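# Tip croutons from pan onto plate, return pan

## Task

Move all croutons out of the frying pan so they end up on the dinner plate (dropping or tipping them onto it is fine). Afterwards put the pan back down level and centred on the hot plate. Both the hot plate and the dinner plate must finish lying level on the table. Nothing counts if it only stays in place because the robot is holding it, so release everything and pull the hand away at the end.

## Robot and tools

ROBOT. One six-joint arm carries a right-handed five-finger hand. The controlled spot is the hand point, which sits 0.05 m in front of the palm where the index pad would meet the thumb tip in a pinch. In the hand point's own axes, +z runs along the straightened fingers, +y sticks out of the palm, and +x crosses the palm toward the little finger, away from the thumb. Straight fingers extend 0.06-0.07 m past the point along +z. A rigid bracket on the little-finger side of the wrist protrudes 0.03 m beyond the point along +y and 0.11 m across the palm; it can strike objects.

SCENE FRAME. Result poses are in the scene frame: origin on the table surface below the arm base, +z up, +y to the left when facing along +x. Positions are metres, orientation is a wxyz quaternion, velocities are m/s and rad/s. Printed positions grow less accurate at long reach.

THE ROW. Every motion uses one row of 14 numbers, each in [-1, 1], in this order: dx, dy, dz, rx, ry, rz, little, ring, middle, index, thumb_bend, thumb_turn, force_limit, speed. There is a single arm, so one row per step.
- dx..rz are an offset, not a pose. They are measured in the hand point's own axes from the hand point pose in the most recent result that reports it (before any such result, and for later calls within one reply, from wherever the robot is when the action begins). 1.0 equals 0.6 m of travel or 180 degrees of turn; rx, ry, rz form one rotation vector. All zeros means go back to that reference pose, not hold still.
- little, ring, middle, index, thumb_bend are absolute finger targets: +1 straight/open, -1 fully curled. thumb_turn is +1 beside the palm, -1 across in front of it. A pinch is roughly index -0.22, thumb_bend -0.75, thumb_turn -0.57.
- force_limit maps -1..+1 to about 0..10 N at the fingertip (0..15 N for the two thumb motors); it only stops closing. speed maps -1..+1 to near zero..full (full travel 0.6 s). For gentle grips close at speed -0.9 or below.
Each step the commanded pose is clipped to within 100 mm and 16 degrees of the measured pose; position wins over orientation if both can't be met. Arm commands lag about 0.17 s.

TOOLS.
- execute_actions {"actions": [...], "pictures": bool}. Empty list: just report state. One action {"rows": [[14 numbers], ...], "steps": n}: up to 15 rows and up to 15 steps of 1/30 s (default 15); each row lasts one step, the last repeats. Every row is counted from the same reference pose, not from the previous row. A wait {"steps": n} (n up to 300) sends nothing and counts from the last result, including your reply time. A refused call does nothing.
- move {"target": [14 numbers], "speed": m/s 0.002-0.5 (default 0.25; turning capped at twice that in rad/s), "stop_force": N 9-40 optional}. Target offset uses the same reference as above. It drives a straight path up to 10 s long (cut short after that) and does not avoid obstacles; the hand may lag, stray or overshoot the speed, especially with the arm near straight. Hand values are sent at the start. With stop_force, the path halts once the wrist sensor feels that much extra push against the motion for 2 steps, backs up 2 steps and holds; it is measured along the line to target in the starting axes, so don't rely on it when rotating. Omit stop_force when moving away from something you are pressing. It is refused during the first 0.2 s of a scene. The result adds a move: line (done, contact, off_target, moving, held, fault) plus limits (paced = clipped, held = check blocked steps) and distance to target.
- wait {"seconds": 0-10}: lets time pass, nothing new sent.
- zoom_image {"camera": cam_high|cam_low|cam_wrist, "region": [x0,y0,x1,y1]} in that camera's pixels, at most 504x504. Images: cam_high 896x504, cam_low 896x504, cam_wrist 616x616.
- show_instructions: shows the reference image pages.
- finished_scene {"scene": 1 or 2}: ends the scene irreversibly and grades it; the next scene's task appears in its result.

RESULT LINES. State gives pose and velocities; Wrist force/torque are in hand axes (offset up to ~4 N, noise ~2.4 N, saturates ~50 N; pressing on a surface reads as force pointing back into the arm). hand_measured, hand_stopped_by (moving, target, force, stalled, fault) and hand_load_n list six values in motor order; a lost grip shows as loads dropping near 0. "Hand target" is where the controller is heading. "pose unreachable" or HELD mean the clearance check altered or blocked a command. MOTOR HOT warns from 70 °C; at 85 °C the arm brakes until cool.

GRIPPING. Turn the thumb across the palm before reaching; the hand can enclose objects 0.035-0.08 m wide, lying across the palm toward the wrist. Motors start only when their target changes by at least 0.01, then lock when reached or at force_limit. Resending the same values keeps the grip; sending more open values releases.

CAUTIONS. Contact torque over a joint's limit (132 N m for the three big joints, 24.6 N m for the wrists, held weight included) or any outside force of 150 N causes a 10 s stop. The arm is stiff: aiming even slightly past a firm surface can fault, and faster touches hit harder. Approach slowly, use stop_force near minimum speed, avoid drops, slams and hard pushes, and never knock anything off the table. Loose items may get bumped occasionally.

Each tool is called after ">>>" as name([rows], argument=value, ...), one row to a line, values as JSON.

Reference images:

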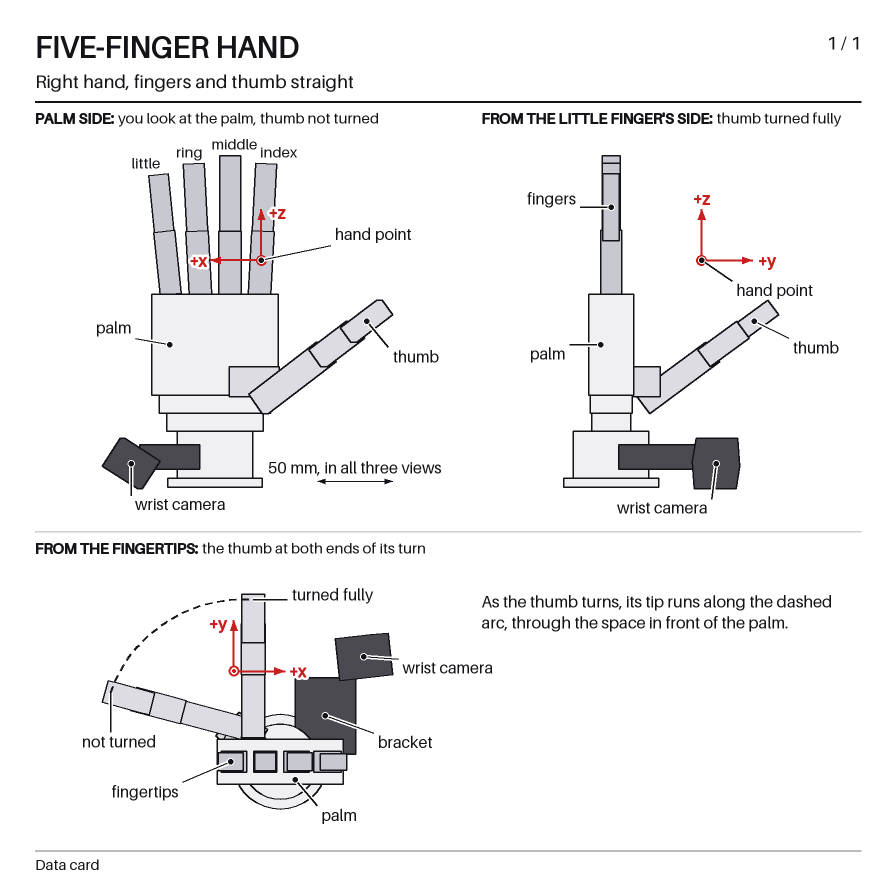

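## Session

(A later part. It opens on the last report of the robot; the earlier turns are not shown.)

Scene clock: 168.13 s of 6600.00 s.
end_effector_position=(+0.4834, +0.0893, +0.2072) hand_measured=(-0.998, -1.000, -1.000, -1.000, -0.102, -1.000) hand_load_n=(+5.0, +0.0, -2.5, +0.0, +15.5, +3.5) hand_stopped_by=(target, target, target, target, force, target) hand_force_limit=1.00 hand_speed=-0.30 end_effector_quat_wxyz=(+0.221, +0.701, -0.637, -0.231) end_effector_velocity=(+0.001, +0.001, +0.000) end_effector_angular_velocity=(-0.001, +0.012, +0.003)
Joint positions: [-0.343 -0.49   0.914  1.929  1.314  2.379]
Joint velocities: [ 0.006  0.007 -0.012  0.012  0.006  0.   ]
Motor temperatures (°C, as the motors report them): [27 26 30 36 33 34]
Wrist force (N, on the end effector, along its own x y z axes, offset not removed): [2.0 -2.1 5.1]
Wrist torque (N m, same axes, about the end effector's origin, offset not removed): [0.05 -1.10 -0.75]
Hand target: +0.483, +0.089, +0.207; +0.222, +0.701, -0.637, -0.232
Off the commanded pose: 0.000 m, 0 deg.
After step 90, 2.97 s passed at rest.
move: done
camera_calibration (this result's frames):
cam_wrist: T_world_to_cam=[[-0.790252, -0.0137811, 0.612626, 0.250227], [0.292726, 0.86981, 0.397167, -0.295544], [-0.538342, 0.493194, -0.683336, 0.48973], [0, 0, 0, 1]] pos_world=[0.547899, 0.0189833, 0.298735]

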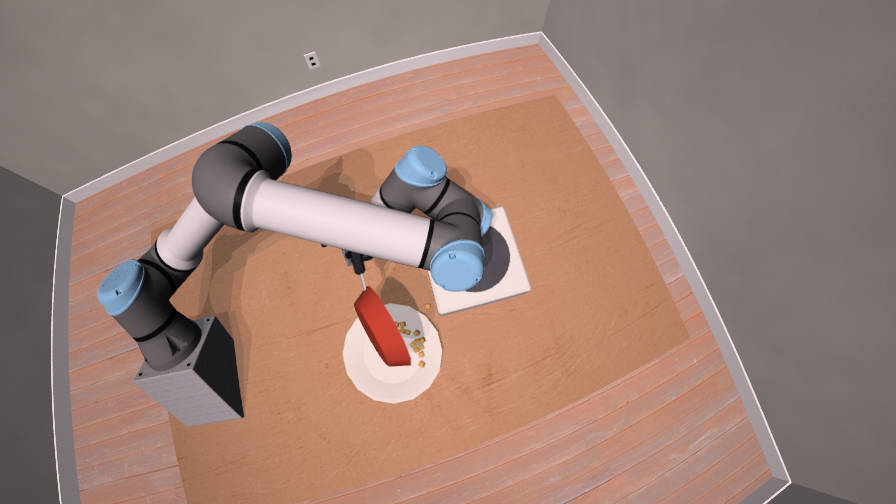

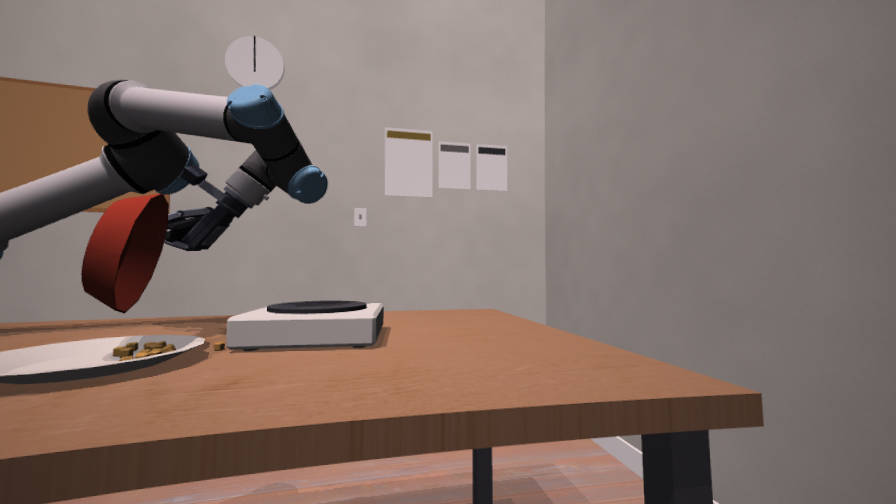

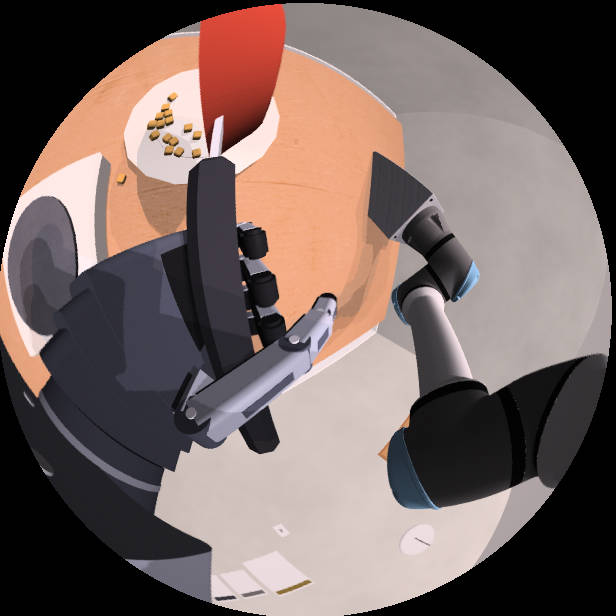

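>>> move(target=[0,-0.05,-0.1,0.6,0,0,-1,-1,-1,-1,-1,-1,1,-0.3], speed=0.25)

>>> move(target=[-0.15,-0.03,0.43,0,0,0,-1,-1,-1,-1,-1,-1,1,-0.3], speed=0.15)

Scene clock: 179.87 s of 6600.00 s.
end_effector_position=(+0.5433, +0.0929, +0.2364) hand_measured=(-0.998, -1.000, -1.000, -1.000, -0.102, -1.000) hand_load_n=(+6.0, +0.0, -2.0, +0.0, +15.0, +4.0) hand_stopped_by=(target, target, target, target, force, target) hand_force_limit=1.00 hand_speed=-0.30 end_effector_quat_wxyz=(-0.437, +0.591, -0.562, +0.379) end_effector_velocity=(+0.000, -0.000, -0.000) end_effector_angular_velocity=(+0.001, -0.012, +0.000)
Joint positions: [-0.766 -1.483  2.184 -0.408  0.568  3.568]
Joint velocities: [ 0.001 -0.005  0.011 -0.028  0.005  0.018]
Motor temperatures (°C, as the motors report them): [27 26 30 36 33 35]
Wrist force (N, on the end effector, along its own x y z axes, offset not removed): [0.0 7.1 0.7]
Wrist torque (N m, same axes, about the end effector's origin, offset not removed): [0.41 -0.19 0.90]
Hand target: +0.543, +0.093, +0.236; -0.437, +0.591, -0.562, +0.379
Off the commanded pose: 0.000 m, 0 deg.
After step 90, 4.33 s passed at rest.
move: done
camera_calibration (this result's frames):
cam_wrist: T_world_to_cam=[[-0.345932, 0.0880509, -0.934119, 0.394538], [-0.522428, 0.808901, 0.269718, 0.150819], [0.779359, 0.581314, -0.233824, -0.290189], [0, 0, 0, 1]] pos_world=[0.441437, 0.0119541, 0.260013]

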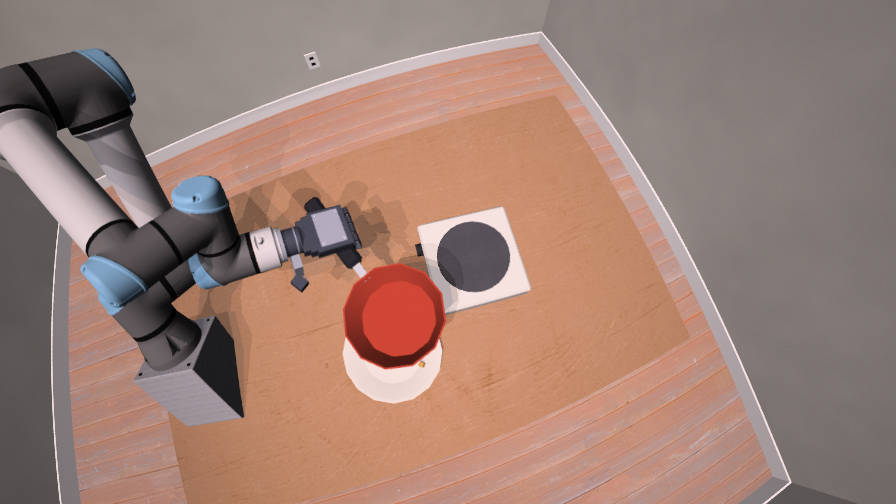

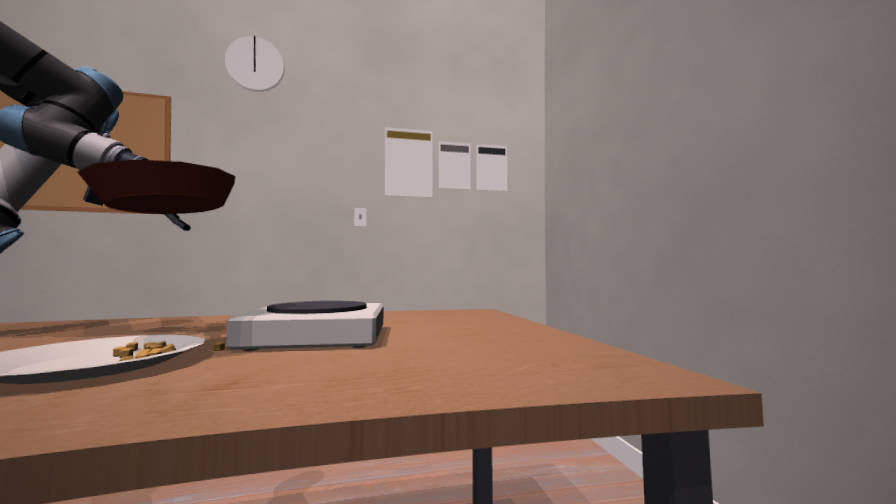

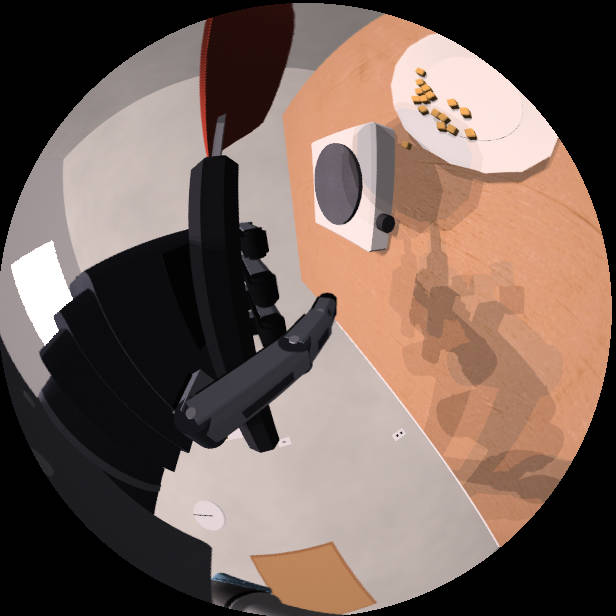

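Scene clock: 182.23 s of 6600.00 s.
end_effector_position=(+0.7841, +0.2057, +0.1721) hand_measured=(-0.998, -1.000, -1.000, -1.000, -0.102, -1.000) hand_load_n=(+6.5, +0.0, -2.0, +0.0, +15.0, +4.0) hand_stopped_by=(target, target, target, target, force, target) hand_force_limit=1.00 hand_speed=-0.30 end_effector_quat_wxyz=(-0.437, +0.591, -0.562, +0.379) end_effector_velocity=(+0.002, +0.001, +0.000) end_effector_angular_velocity=(-0.000, -0.000, +0.000)
Joint positions: [-0.23  -1.069  1.518 -0.273  1.09   3.735]
Joint velocities: [ 0.002  0.003 -0.007  0.004  0.002 -0.   ]
Motor temperatures (°C, as the motors report them): [27 26 30 36 33 35]
Wrist force (N, on the end effector, along its own x y z axes, offset not removed): [1.1 5.0 0.3]
Wrist torque (N m, same axes, about the end effector's origin, offset not removed): [0.07 -0.46 0.94]
Hand target: +0.784, +0.206, +0.172; -0.437, +0.591, -0.562, +0.379
Off the commanded pose: 0.000 m, 0 deg.
move: done
camera_calibration (this result's frames):
cam_wrist: T_world_to_cam=[[-0.345803, 0.0884025, -0.934133, 0.407732], [-0.522492, 0.808779, 0.269959, 0.202833], [0.779373, 0.58143, -0.233489, -0.558529], [0, 0, 0, 1]] pos_world=[0.682276, 0.124654, 0.19571]

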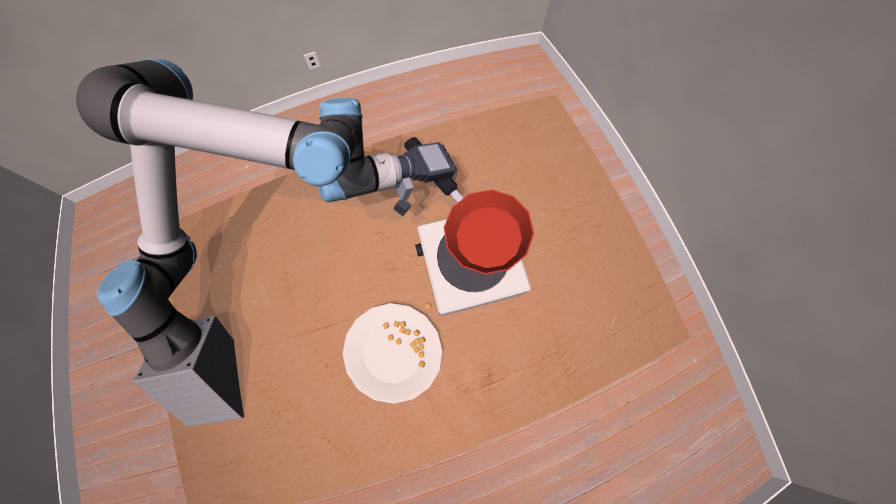

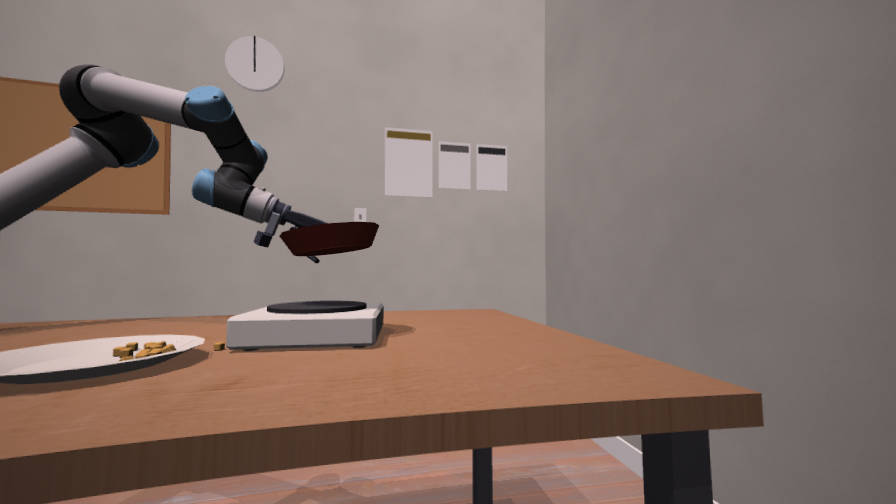

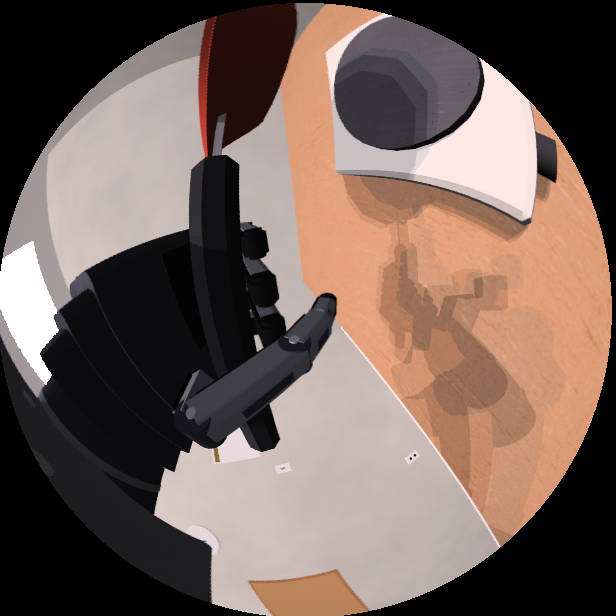

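>>> move(target=[0.017,0.11,-0.012,-0.03,0,0.05,-1,-1,-1,-1,-1,-1,1,-0.3], speed=0.06)

Scene clock: 195.43 s of 6600.00 s.
end_effector_position=(+0.7562, +0.1957, +0.1120) hand_measured=(-0.998, -1.000, -1.000, -1.000, -0.102, -1.000) hand_load_n=(+6.5, +0.0, -2.0, +0.0, +15.0, +4.0) hand_stopped_by=(target, target, target, target, force, target) hand_force_limit=1.00 hand_speed=-0.30 end_effector_quat_wxyz=(+0.437, -0.565, +0.624, -0.317) end_effector_velocity=(-0.001, -0.001, -0.002) end_effector_angular_velocity=(+0.004, +0.003, -0.002)
Joint positions: [-0.214 -1.018  1.585 -0.308  1.048  3.855]
Joint velocities: [-0.     0.002  0.002 -0.001 -0.002  0.003]
Motor temperatures (°C, as the motors report them): [27 26 30 36 33 35]
Wrist force (N, on the end effector, along its own x y z axes, offset not removed): [1.7 6.8 1.2]
Wrist torque (N m, same axes, about the end effector's origin, offset not removed): [0.36 -0.45 0.93]
Hand target: +0.756, +0.196, +0.112; +0.437, -0.565, +0.624, -0.317
Off the commanded pose: 0.000 m, 0 deg.
After step 90, 8.30 s passed at rest.
move: done
camera_calibration (this result's frames):
cam_wrist: T_world_to_cam=[[-0.435627, 0.233373, -0.869348, 0.375126], [-0.446219, 0.782791, 0.433736, 0.14158], [0.78174, 0.576867, -0.23687, -0.545599], [0, 0, 0, 1]] pos_world=[0.653108, 0.116366, 0.13547]

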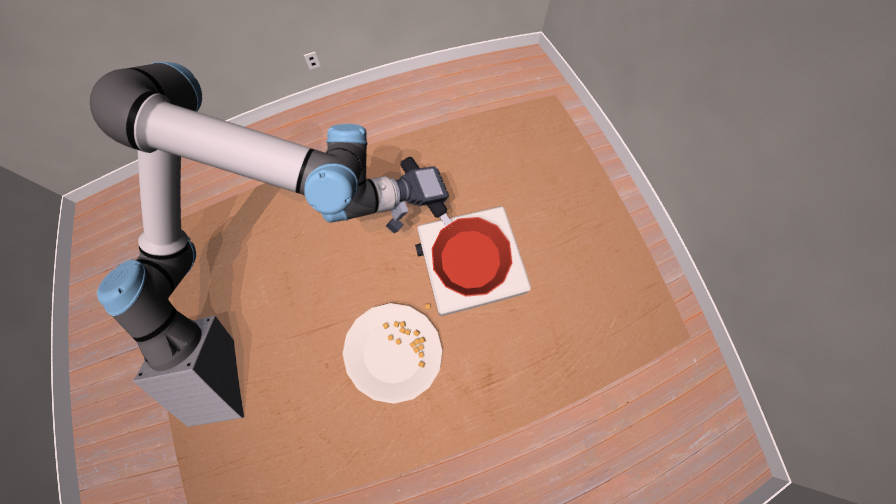

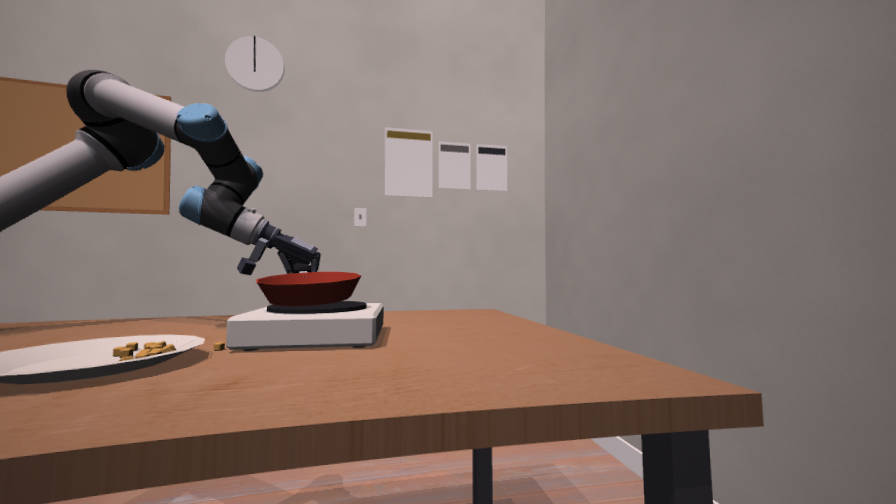

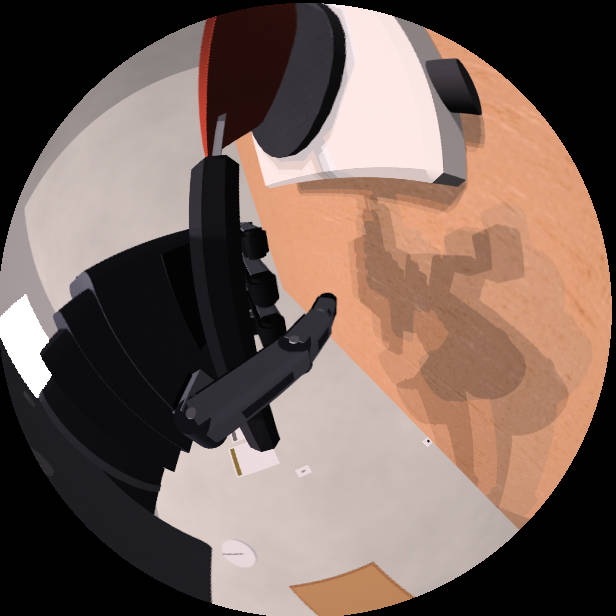

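>>> move(target=[-0.019,-0.007,0.023,0,0,0,-1,-1,-1,-1,-1,-1,1,-0.3], speed=0.04)

>>> move(target=[0.005,0.024,0.011,0,0,0,-1,-1,-1,-1,-1,-1,1,-0.3], speed=0.03)

>>> move(target=[0,0,0,0,0,0,1,1,1,1,1,-1,1,-0.3])

>>> move(target=[0,-0.01,-0.06,0,0,0,1,1,1,1,1,-1,1,-0.3], speed=0.06)

>>> move(target=[0,-0.15,-0.07,0,0,0,1,1,1,1,1,-1,1,-0.3], speed=0.1)

Scene clock: 203.13 s of 6600.00 s.
end_effector_position=(+0.7701, +0.2075, +0.1121) hand_measured=(-0.998, -1.000, -1.000, -1.000, -0.102, -1.000) hand_load_n=(+6.5, +0.0, -2.0, +0.0, +15.0, +4.0) hand_stopped_by=(target, target, target, target, force, target) hand_force_limit=1.00 hand_speed=-0.30 end_effector_quat_wxyz=(+0.437, -0.565, +0.624, -0.317) end_effector_velocity=(+0.001, +0.002, -0.001) end_effector_angular_velocity=(+0.001, +0.002, +0.001)
Joint positions: [-0.193 -0.999  1.53  -0.275  1.07   3.861]
Joint velocities: [ 0.003  0.002 -0.005  0.004  0.     0.   ]
Motor temperatures (°C, as the motors report them): [27 26 30 36 33 35]
Wrist force (N, on the end effector, along its own x y z axes, offset not removed): [2.4 7.8 2.0]
Wrist torque (N m, same axes, about the end effector's origin, offset not removed): [0.51 -0.56 0.88]
Hand target: +0.770, +0.208, +0.112; +0.437, -0.565, +0.624, -0.317
Off the commanded pose: 0.000 m, 0 deg.
After step 90, 3.87 s passed at rest.
move: done
camera_calibration (this result's frames):
cam_wrist: T_world_to_cam=[[-0.435606, 0.233396, -0.869352, 0.378509], [-0.446235, 0.782775, 0.433748, 0.138512], [0.781743, 0.576879, -0.236832, -0.56326], [0, 0, 0, 1]] pos_world=[0.667014, 0.128166, 0.13558]

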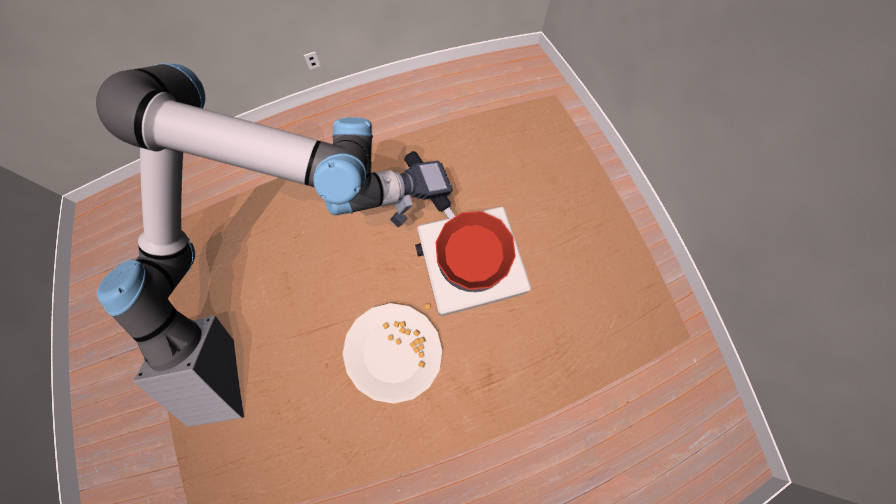

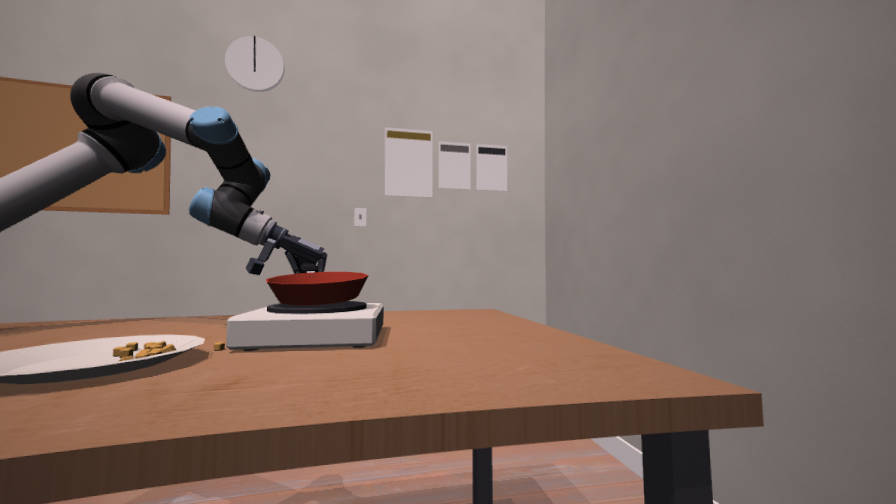

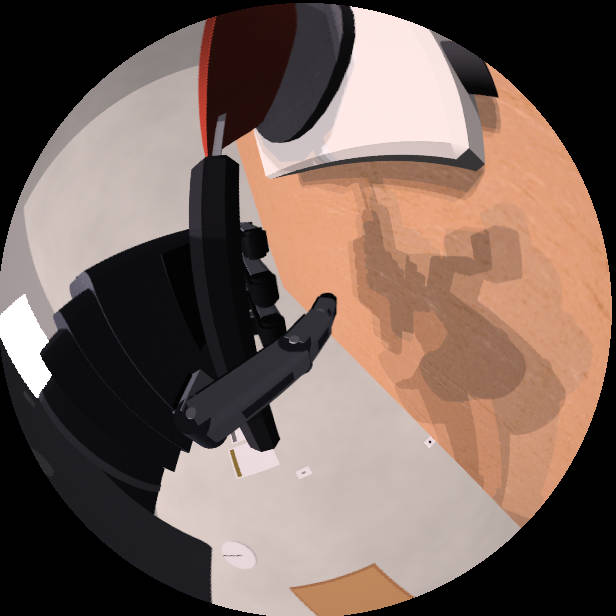

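Scene clock: 204.00 s of 6600.00 s.
end_effector_position=(+0.7700, +0.2075, +0.0962) hand_measured=(-1.000, -1.000, -1.000, -1.000, -0.102, -1.000) hand_load_n=(+2.5, +0.0, -2.0, +0.0, +15.0, +4.0) hand_stopped_by=(target, target, target, target, force, target) hand_force_limit=1.00 hand_speed=-0.30 end_effector_quat_wxyz=(+0.437, -0.565, +0.624, -0.317) end_effector_velocity=(+0.000, -0.000, -0.002) end_effector_angular_velocity=(-0.000, -0.000, -0.001)
Joint positions: [-0.175 -0.981  1.538 -0.303  1.086  3.866]
Joint velocities: [ 0.002  0.002  0.001 -0.003  0.003  0.001]
Motor temperatures (°C, as the motors report them): [27 26 30 36 33 35]
Wrist force (N, on the end effector, along its own x y z axes, offset not removed): [-1.0 1.5 1.1]
Wrist torque (N m, same axes, about the end effector's origin, offset not removed): [0.32 -0.13 -0.37]
Hand target: +0.770, +0.208, +0.096; +0.437, -0.565, +0.624, -0.317
Off the commanded pose: 0.000 m, 0 deg.
move: done
camera_calibration (this result's frames):
cam_wrist: T_world_to_cam=[[-0.435604, 0.233389, -0.869356, 0.364585], [-0.446246, 0.782772, 0.433743, 0.145372], [0.781738, 0.576886, -0.23683, -0.566931], [0, 0, 0, 1]] pos_world=[0.666878, 0.128172, 0.119634]

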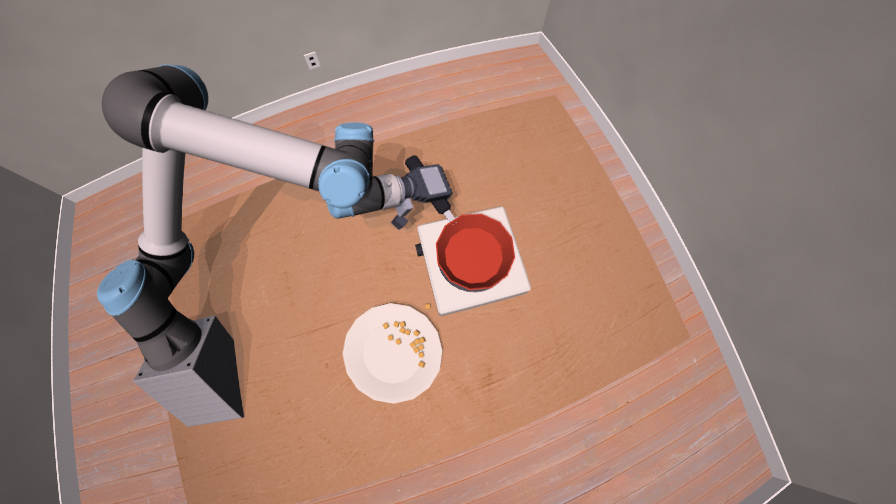

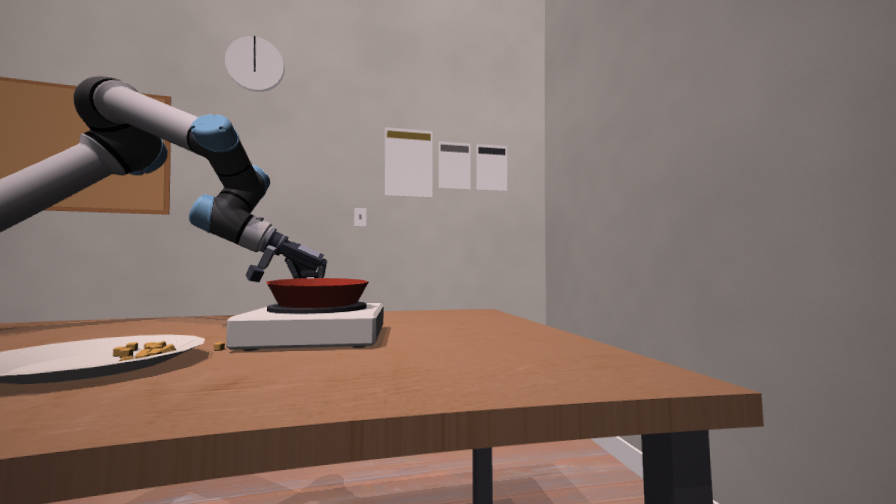

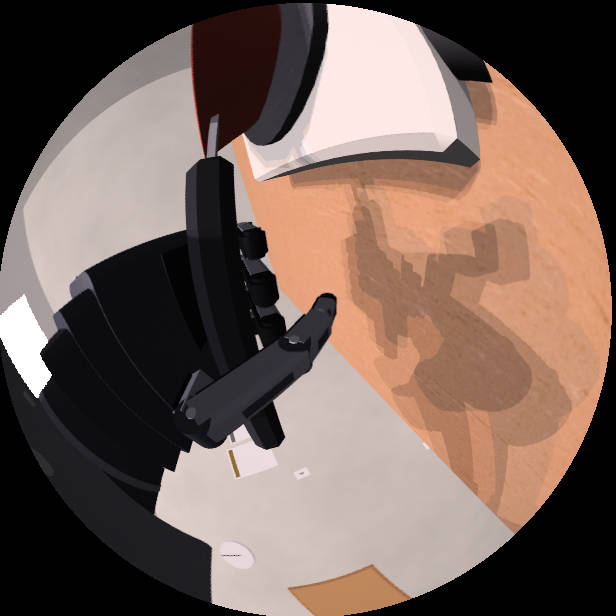

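Scene clock: 206.00 s of 6600.00 s.
end_effector_position=(+0.7700, +0.2075, +0.0962) hand_measured=(+1.000, +1.000, +1.000, +1.000, +1.000, -1.000) hand_load_n=(+0.0, +0.0, +0.0, +0.0, +0.0, +0.0) hand_stopped_by=(target, target, target, target, target, target) hand_force_limit=1.00 hand_speed=-0.30 end_effector_quat_wxyz=(+0.437, -0.565, +0.624, -0.317) end_effector_velocity=(+0.000, -0.000, +0.001) end_effector_angular_velocity=(+0.000, -0.001, +0.000)
Joint positions: [-0.175 -0.981  1.538 -0.303  1.086  3.866]
Joint velocities: [-0.001 -0.001  0.    -0.    -0.001  0.   ]
Motor temperatures (°C, as the motors report them): [27 26 30 36 33 35]
Wrist force (N, on the end effector, along its own x y z axes, offset not removed): [0.6 1.1 0.4]
Wrist torque (N m, same axes, about the end effector's origin, offset not removed): [0.28 -0.12 -0.17]
Hand target: +0.770, +0.208, +0.096; +0.437, -0.565, +0.624, -0.317
Off the commanded pose: 0.000 m, 0 deg.
move: done
camera_calibration (this result's frames):
cam_wrist: T_world_to_cam=[[-0.435605, 0.233388, -0.869355, 0.364586], [-0.446246, 0.782772, 0.433743, 0.145372], [0.781737, 0.576887, -0.23683, -0.566931], [0, 0, 0, 1]] pos_world=[0.666878, 0.128171, 0.119634]

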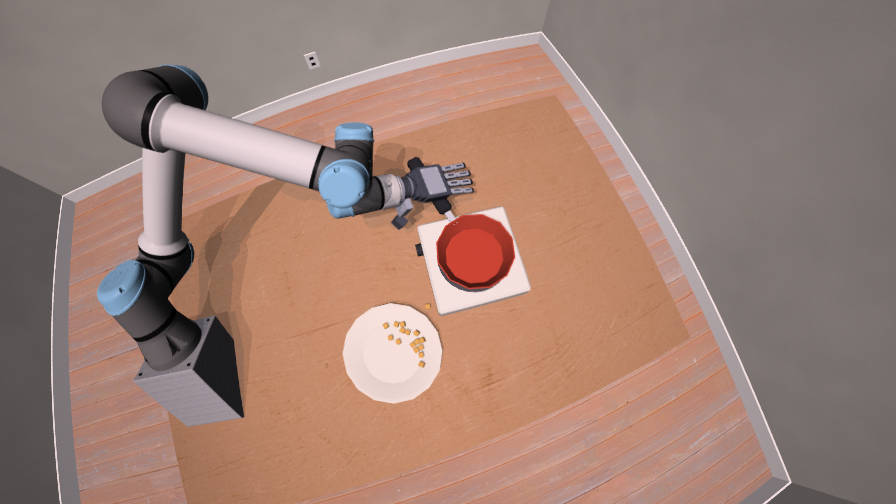

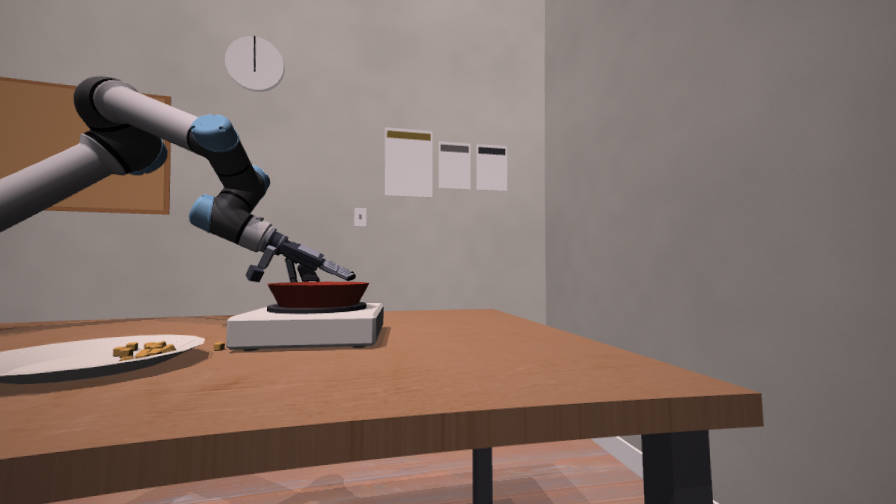

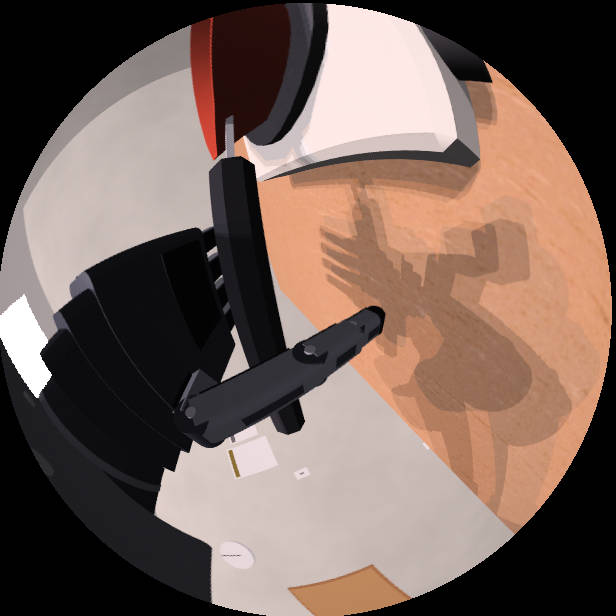

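Scene clock: 207.00 s of 6600.00 s.
end_effector_position=(+0.7402, +0.2030, +0.1164) hand_measured=(+1.000, +1.000, +1.000, +1.000, +1.000, -1.000) hand_load_n=(+0.0, +0.0, +0.0, +0.0, +0.0, +0.0) hand_stopped_by=(target, target, target, target, target, target) hand_force_limit=1.00 hand_speed=-0.30 end_effector_quat_wxyz=(+0.437, -0.565, +0.624, -0.317) end_effector_velocity=(-0.001, -0.000, +0.001) end_effector_angular_velocity=(-0.000, -0.001, -0.000)
Joint positions: [-0.214 -1.06   1.634 -0.315  1.049  3.855]
Joint velocities: [-0.002 -0.004  0.004 -0.001 -0.001 -0.001]
Motor temperatures (°C, as the motors report them): [27 26 30 36 33 35]
Wrist force (N, on the end effector, along its own x y z axes, offset not removed): [-0.4 -0.6 -1.3]
Wrist torque (N m, same axes, about the end effector's origin, offset not removed): [0.14 0.23 -0.19]
Hand target: +0.740, +0.203, +0.117; +0.437, -0.565, +0.624, -0.317
Off the commanded pose: 0.000 m, 0 deg.
move: done
camera_calibration (this result's frames):
cam_wrist: T_world_to_cam=[[-0.435622, 0.233371, -0.869351, 0.370235], [-0.44623, 0.782786, 0.433734, 0.126796], [0.781737, 0.576874, -0.236862, -0.536216], [0, 0, 0, 1]] pos_world=[0.637043, 0.123673, 0.139859]

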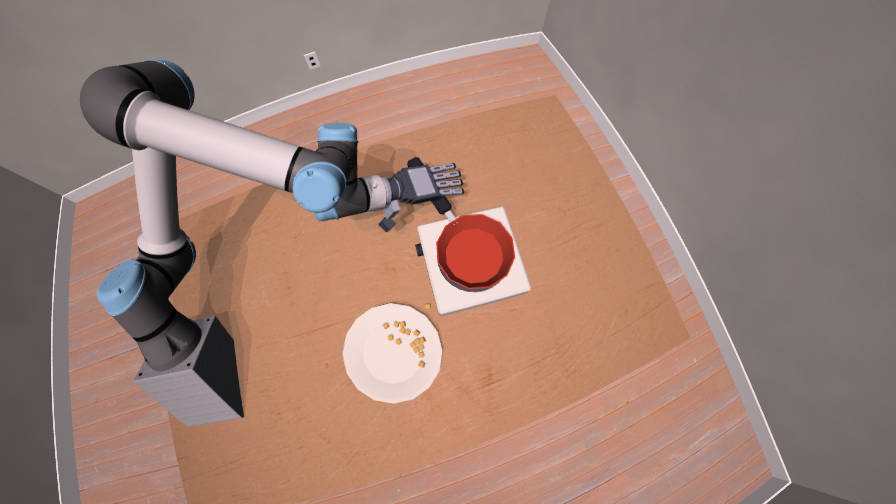

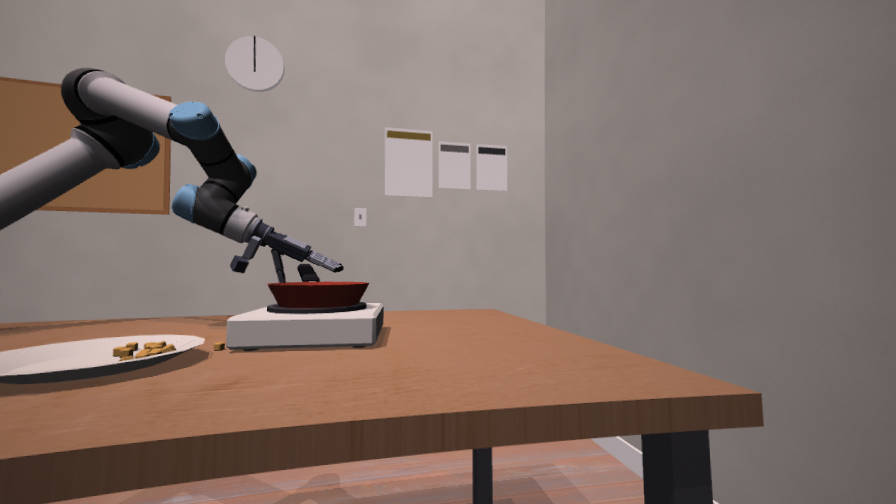

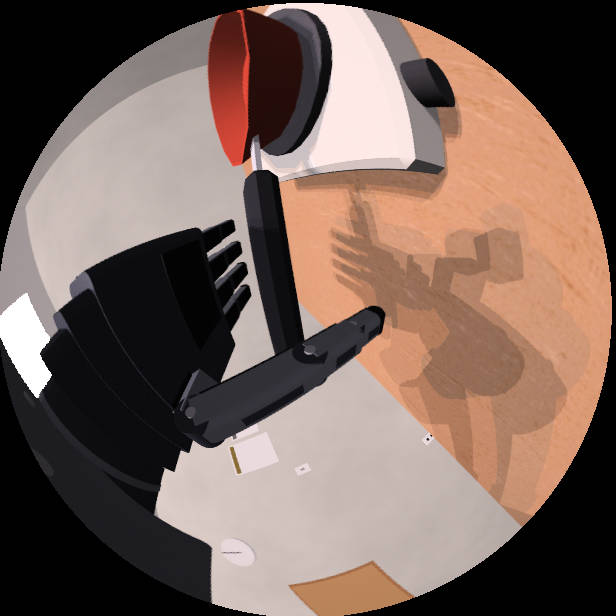

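Scene clock: 208.43 s of 6600.00 s.
end_effector_position=(+0.7408, +0.1846, +0.2138) hand_measured=(+1.000, +1.000, +1.000, +1.000, +1.000, -1.000) hand_load_n=(+0.0, +0.0, +0.0, +0.0, +0.0, +0.0) hand_stopped_by=(target, target, target, target, target, target) hand_force_limit=1.00 hand_speed=-0.30 end_effector_quat_wxyz=(+0.437, -0.565, +0.624, -0.317) end_effector_velocity=(+0.000, -0.000, +0.002) end_effector_angular_velocity=(-0.001, +0.000, -0.000)
Joint positions: [-0.353 -1.136  1.559 -0.139  0.915  3.81 ]
Joint velocities: [-0.002 -0.001 -0.002  0.004 -0.002 -0.002]
Motor temperatures (°C, as the motors report them): [27 26 30 36 33 35]
Wrist force (N, on the end effector, along its own x y z axes, offset not removed): [-0.3 0.7 -1.6]
Wrist torque (N m, same axes, about the end effector's origin, offset not removed): [0.28 0.22 -0.16]
Hand target: +0.741, +0.185, +0.214; +0.437, -0.565, +0.624, -0.317
Off the commanded pose: 0.000 m, 0 deg.
move: done
camera_calibration (this result's frames):
cam_wrist: T_world_to_cam=[[-0.43559, 0.233342, -0.869375, 0.459411], [-0.446236, 0.782808, 0.433688, 0.0993014], [0.781751, 0.576856, -0.236858, -0.502989], [0, 0, 0, 1]] pos_world=[0.637639, 0.105219, 0.237198]

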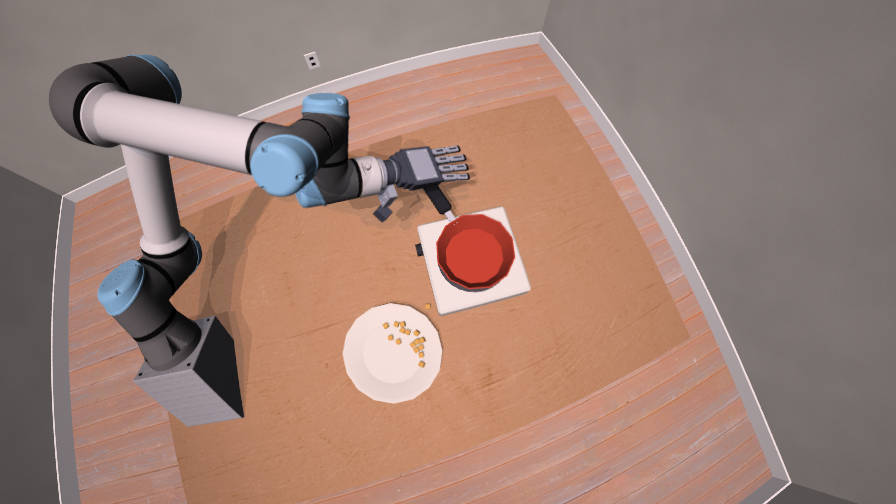

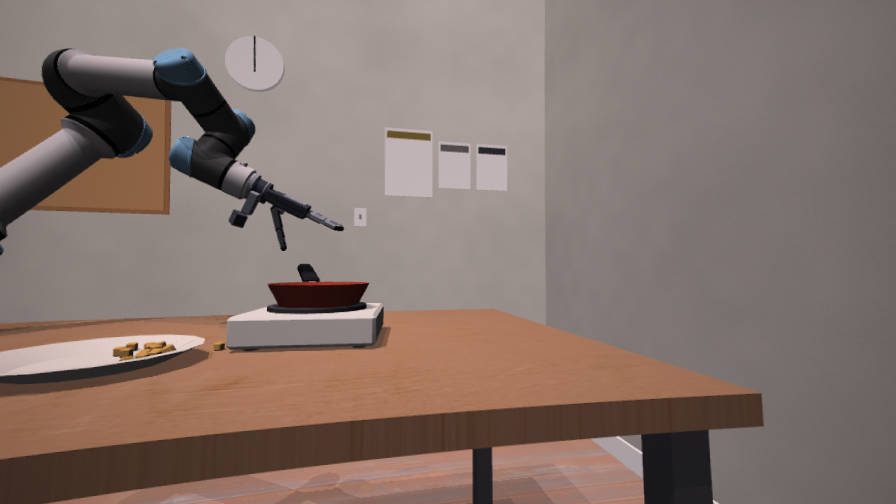

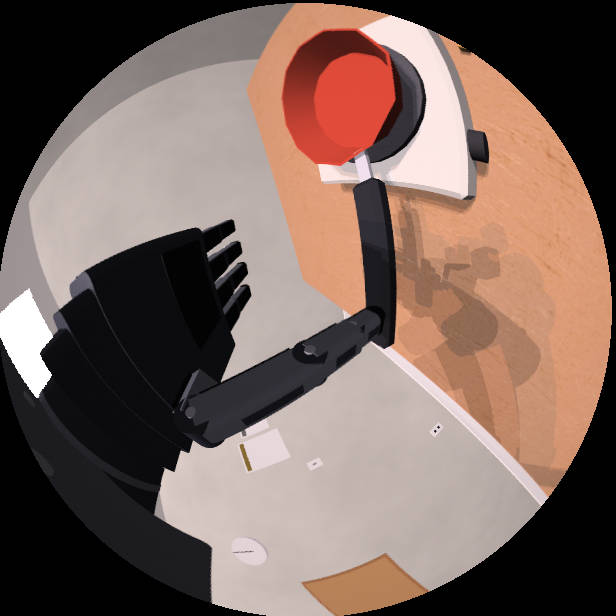

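>>> move(target=[0.452,0.197,-0.083,-0.071,0.312,0.022,-1,-1,-1,0.2,-0.75,-0.57,-0.4,0.5], speed=0.15)

Scene clock: 224.83 s of 6600.00 s.
end_effector_position=(+0.6512, -0.0677, +0.0793) hand_measured=(-1.000, -1.000, -1.000, +0.200, -0.742, -0.570) hand_load_n=(+0.0, +0.0, +0.0, -5.0, +13.0, -6.5) hand_stopped_by=(target, target, target, target, target, target) hand_force_limit=-0.40 hand_speed=0.50 end_effector_quat_wxyz=(+0.040, -0.372, +0.804, -0.462) end_effector_velocity=(+0.000, -0.000, -0.002) end_effector_angular_velocity=(+0.002, +0.003, -0.002)
Joint positions: [-0.311 -0.799  1.402  0.428  1.666  3.683]
Joint velocities: [ 0.002  0.005 -0.003  0.002  0.001  0.002]
Motor temperatures (°C, as the motors report them): [27 26 30 36 33 35]
Wrist force (N, on the end effector, along its own x y z axes, offset not removed): [7.4 -50.0 -50.0]
Wrist torque (N m, same axes, about the end effector's origin, offset not removed): [5.00 -0.94 0.64]
Hand target: +0.651, -0.068, +0.079; +0.040, -0.372, +0.804, -0.462
Off the commanded pose: 0.001 m, 0 deg.
After step 90, 9.57 s passed at rest.
move: done
camera_calibration (this result's frames):
cam_wrist: T_world_to_cam=[[-0.508162, 0.348514, -0.787597, 0.4109], [0.450102, 0.887116, 0.102143, -0.235184], [0.734288, -0.302594, -0.607666, -0.318512], [0, 0, 0, 1]] pos_world=[0.54854, -0.0309487, 0.154097]

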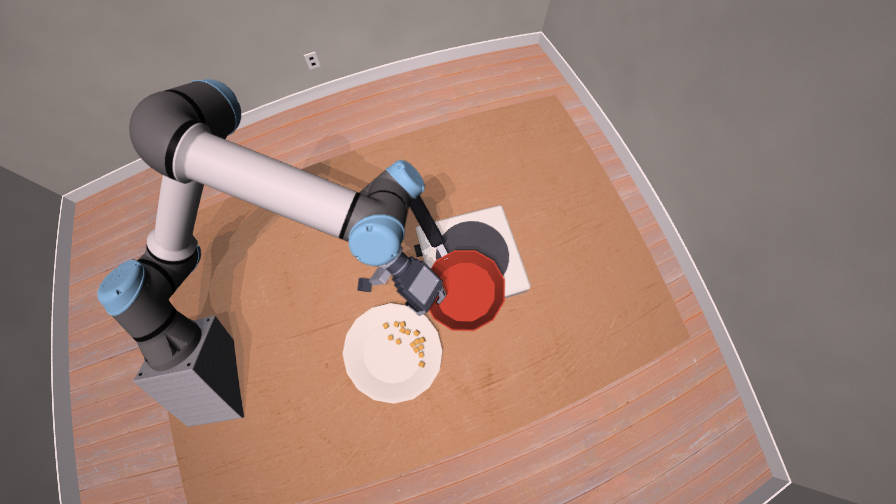

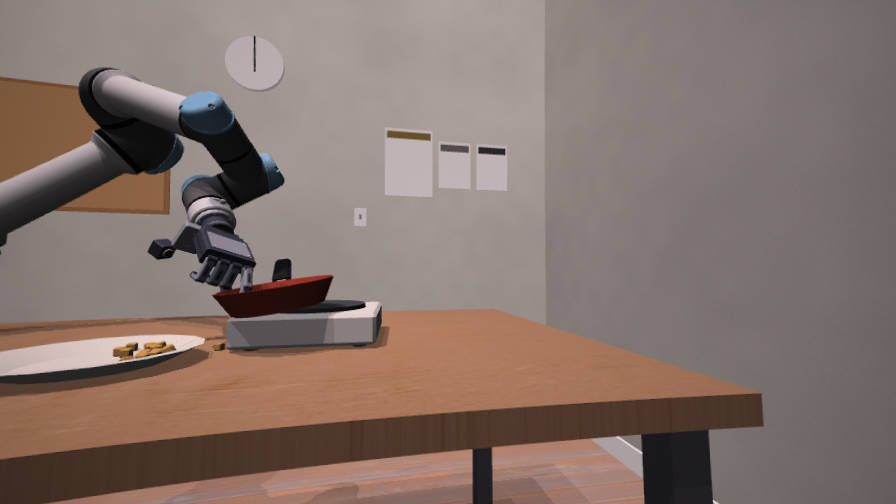

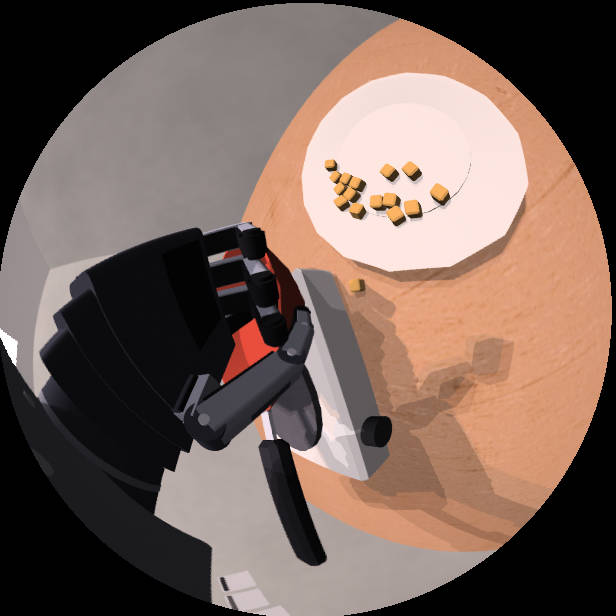

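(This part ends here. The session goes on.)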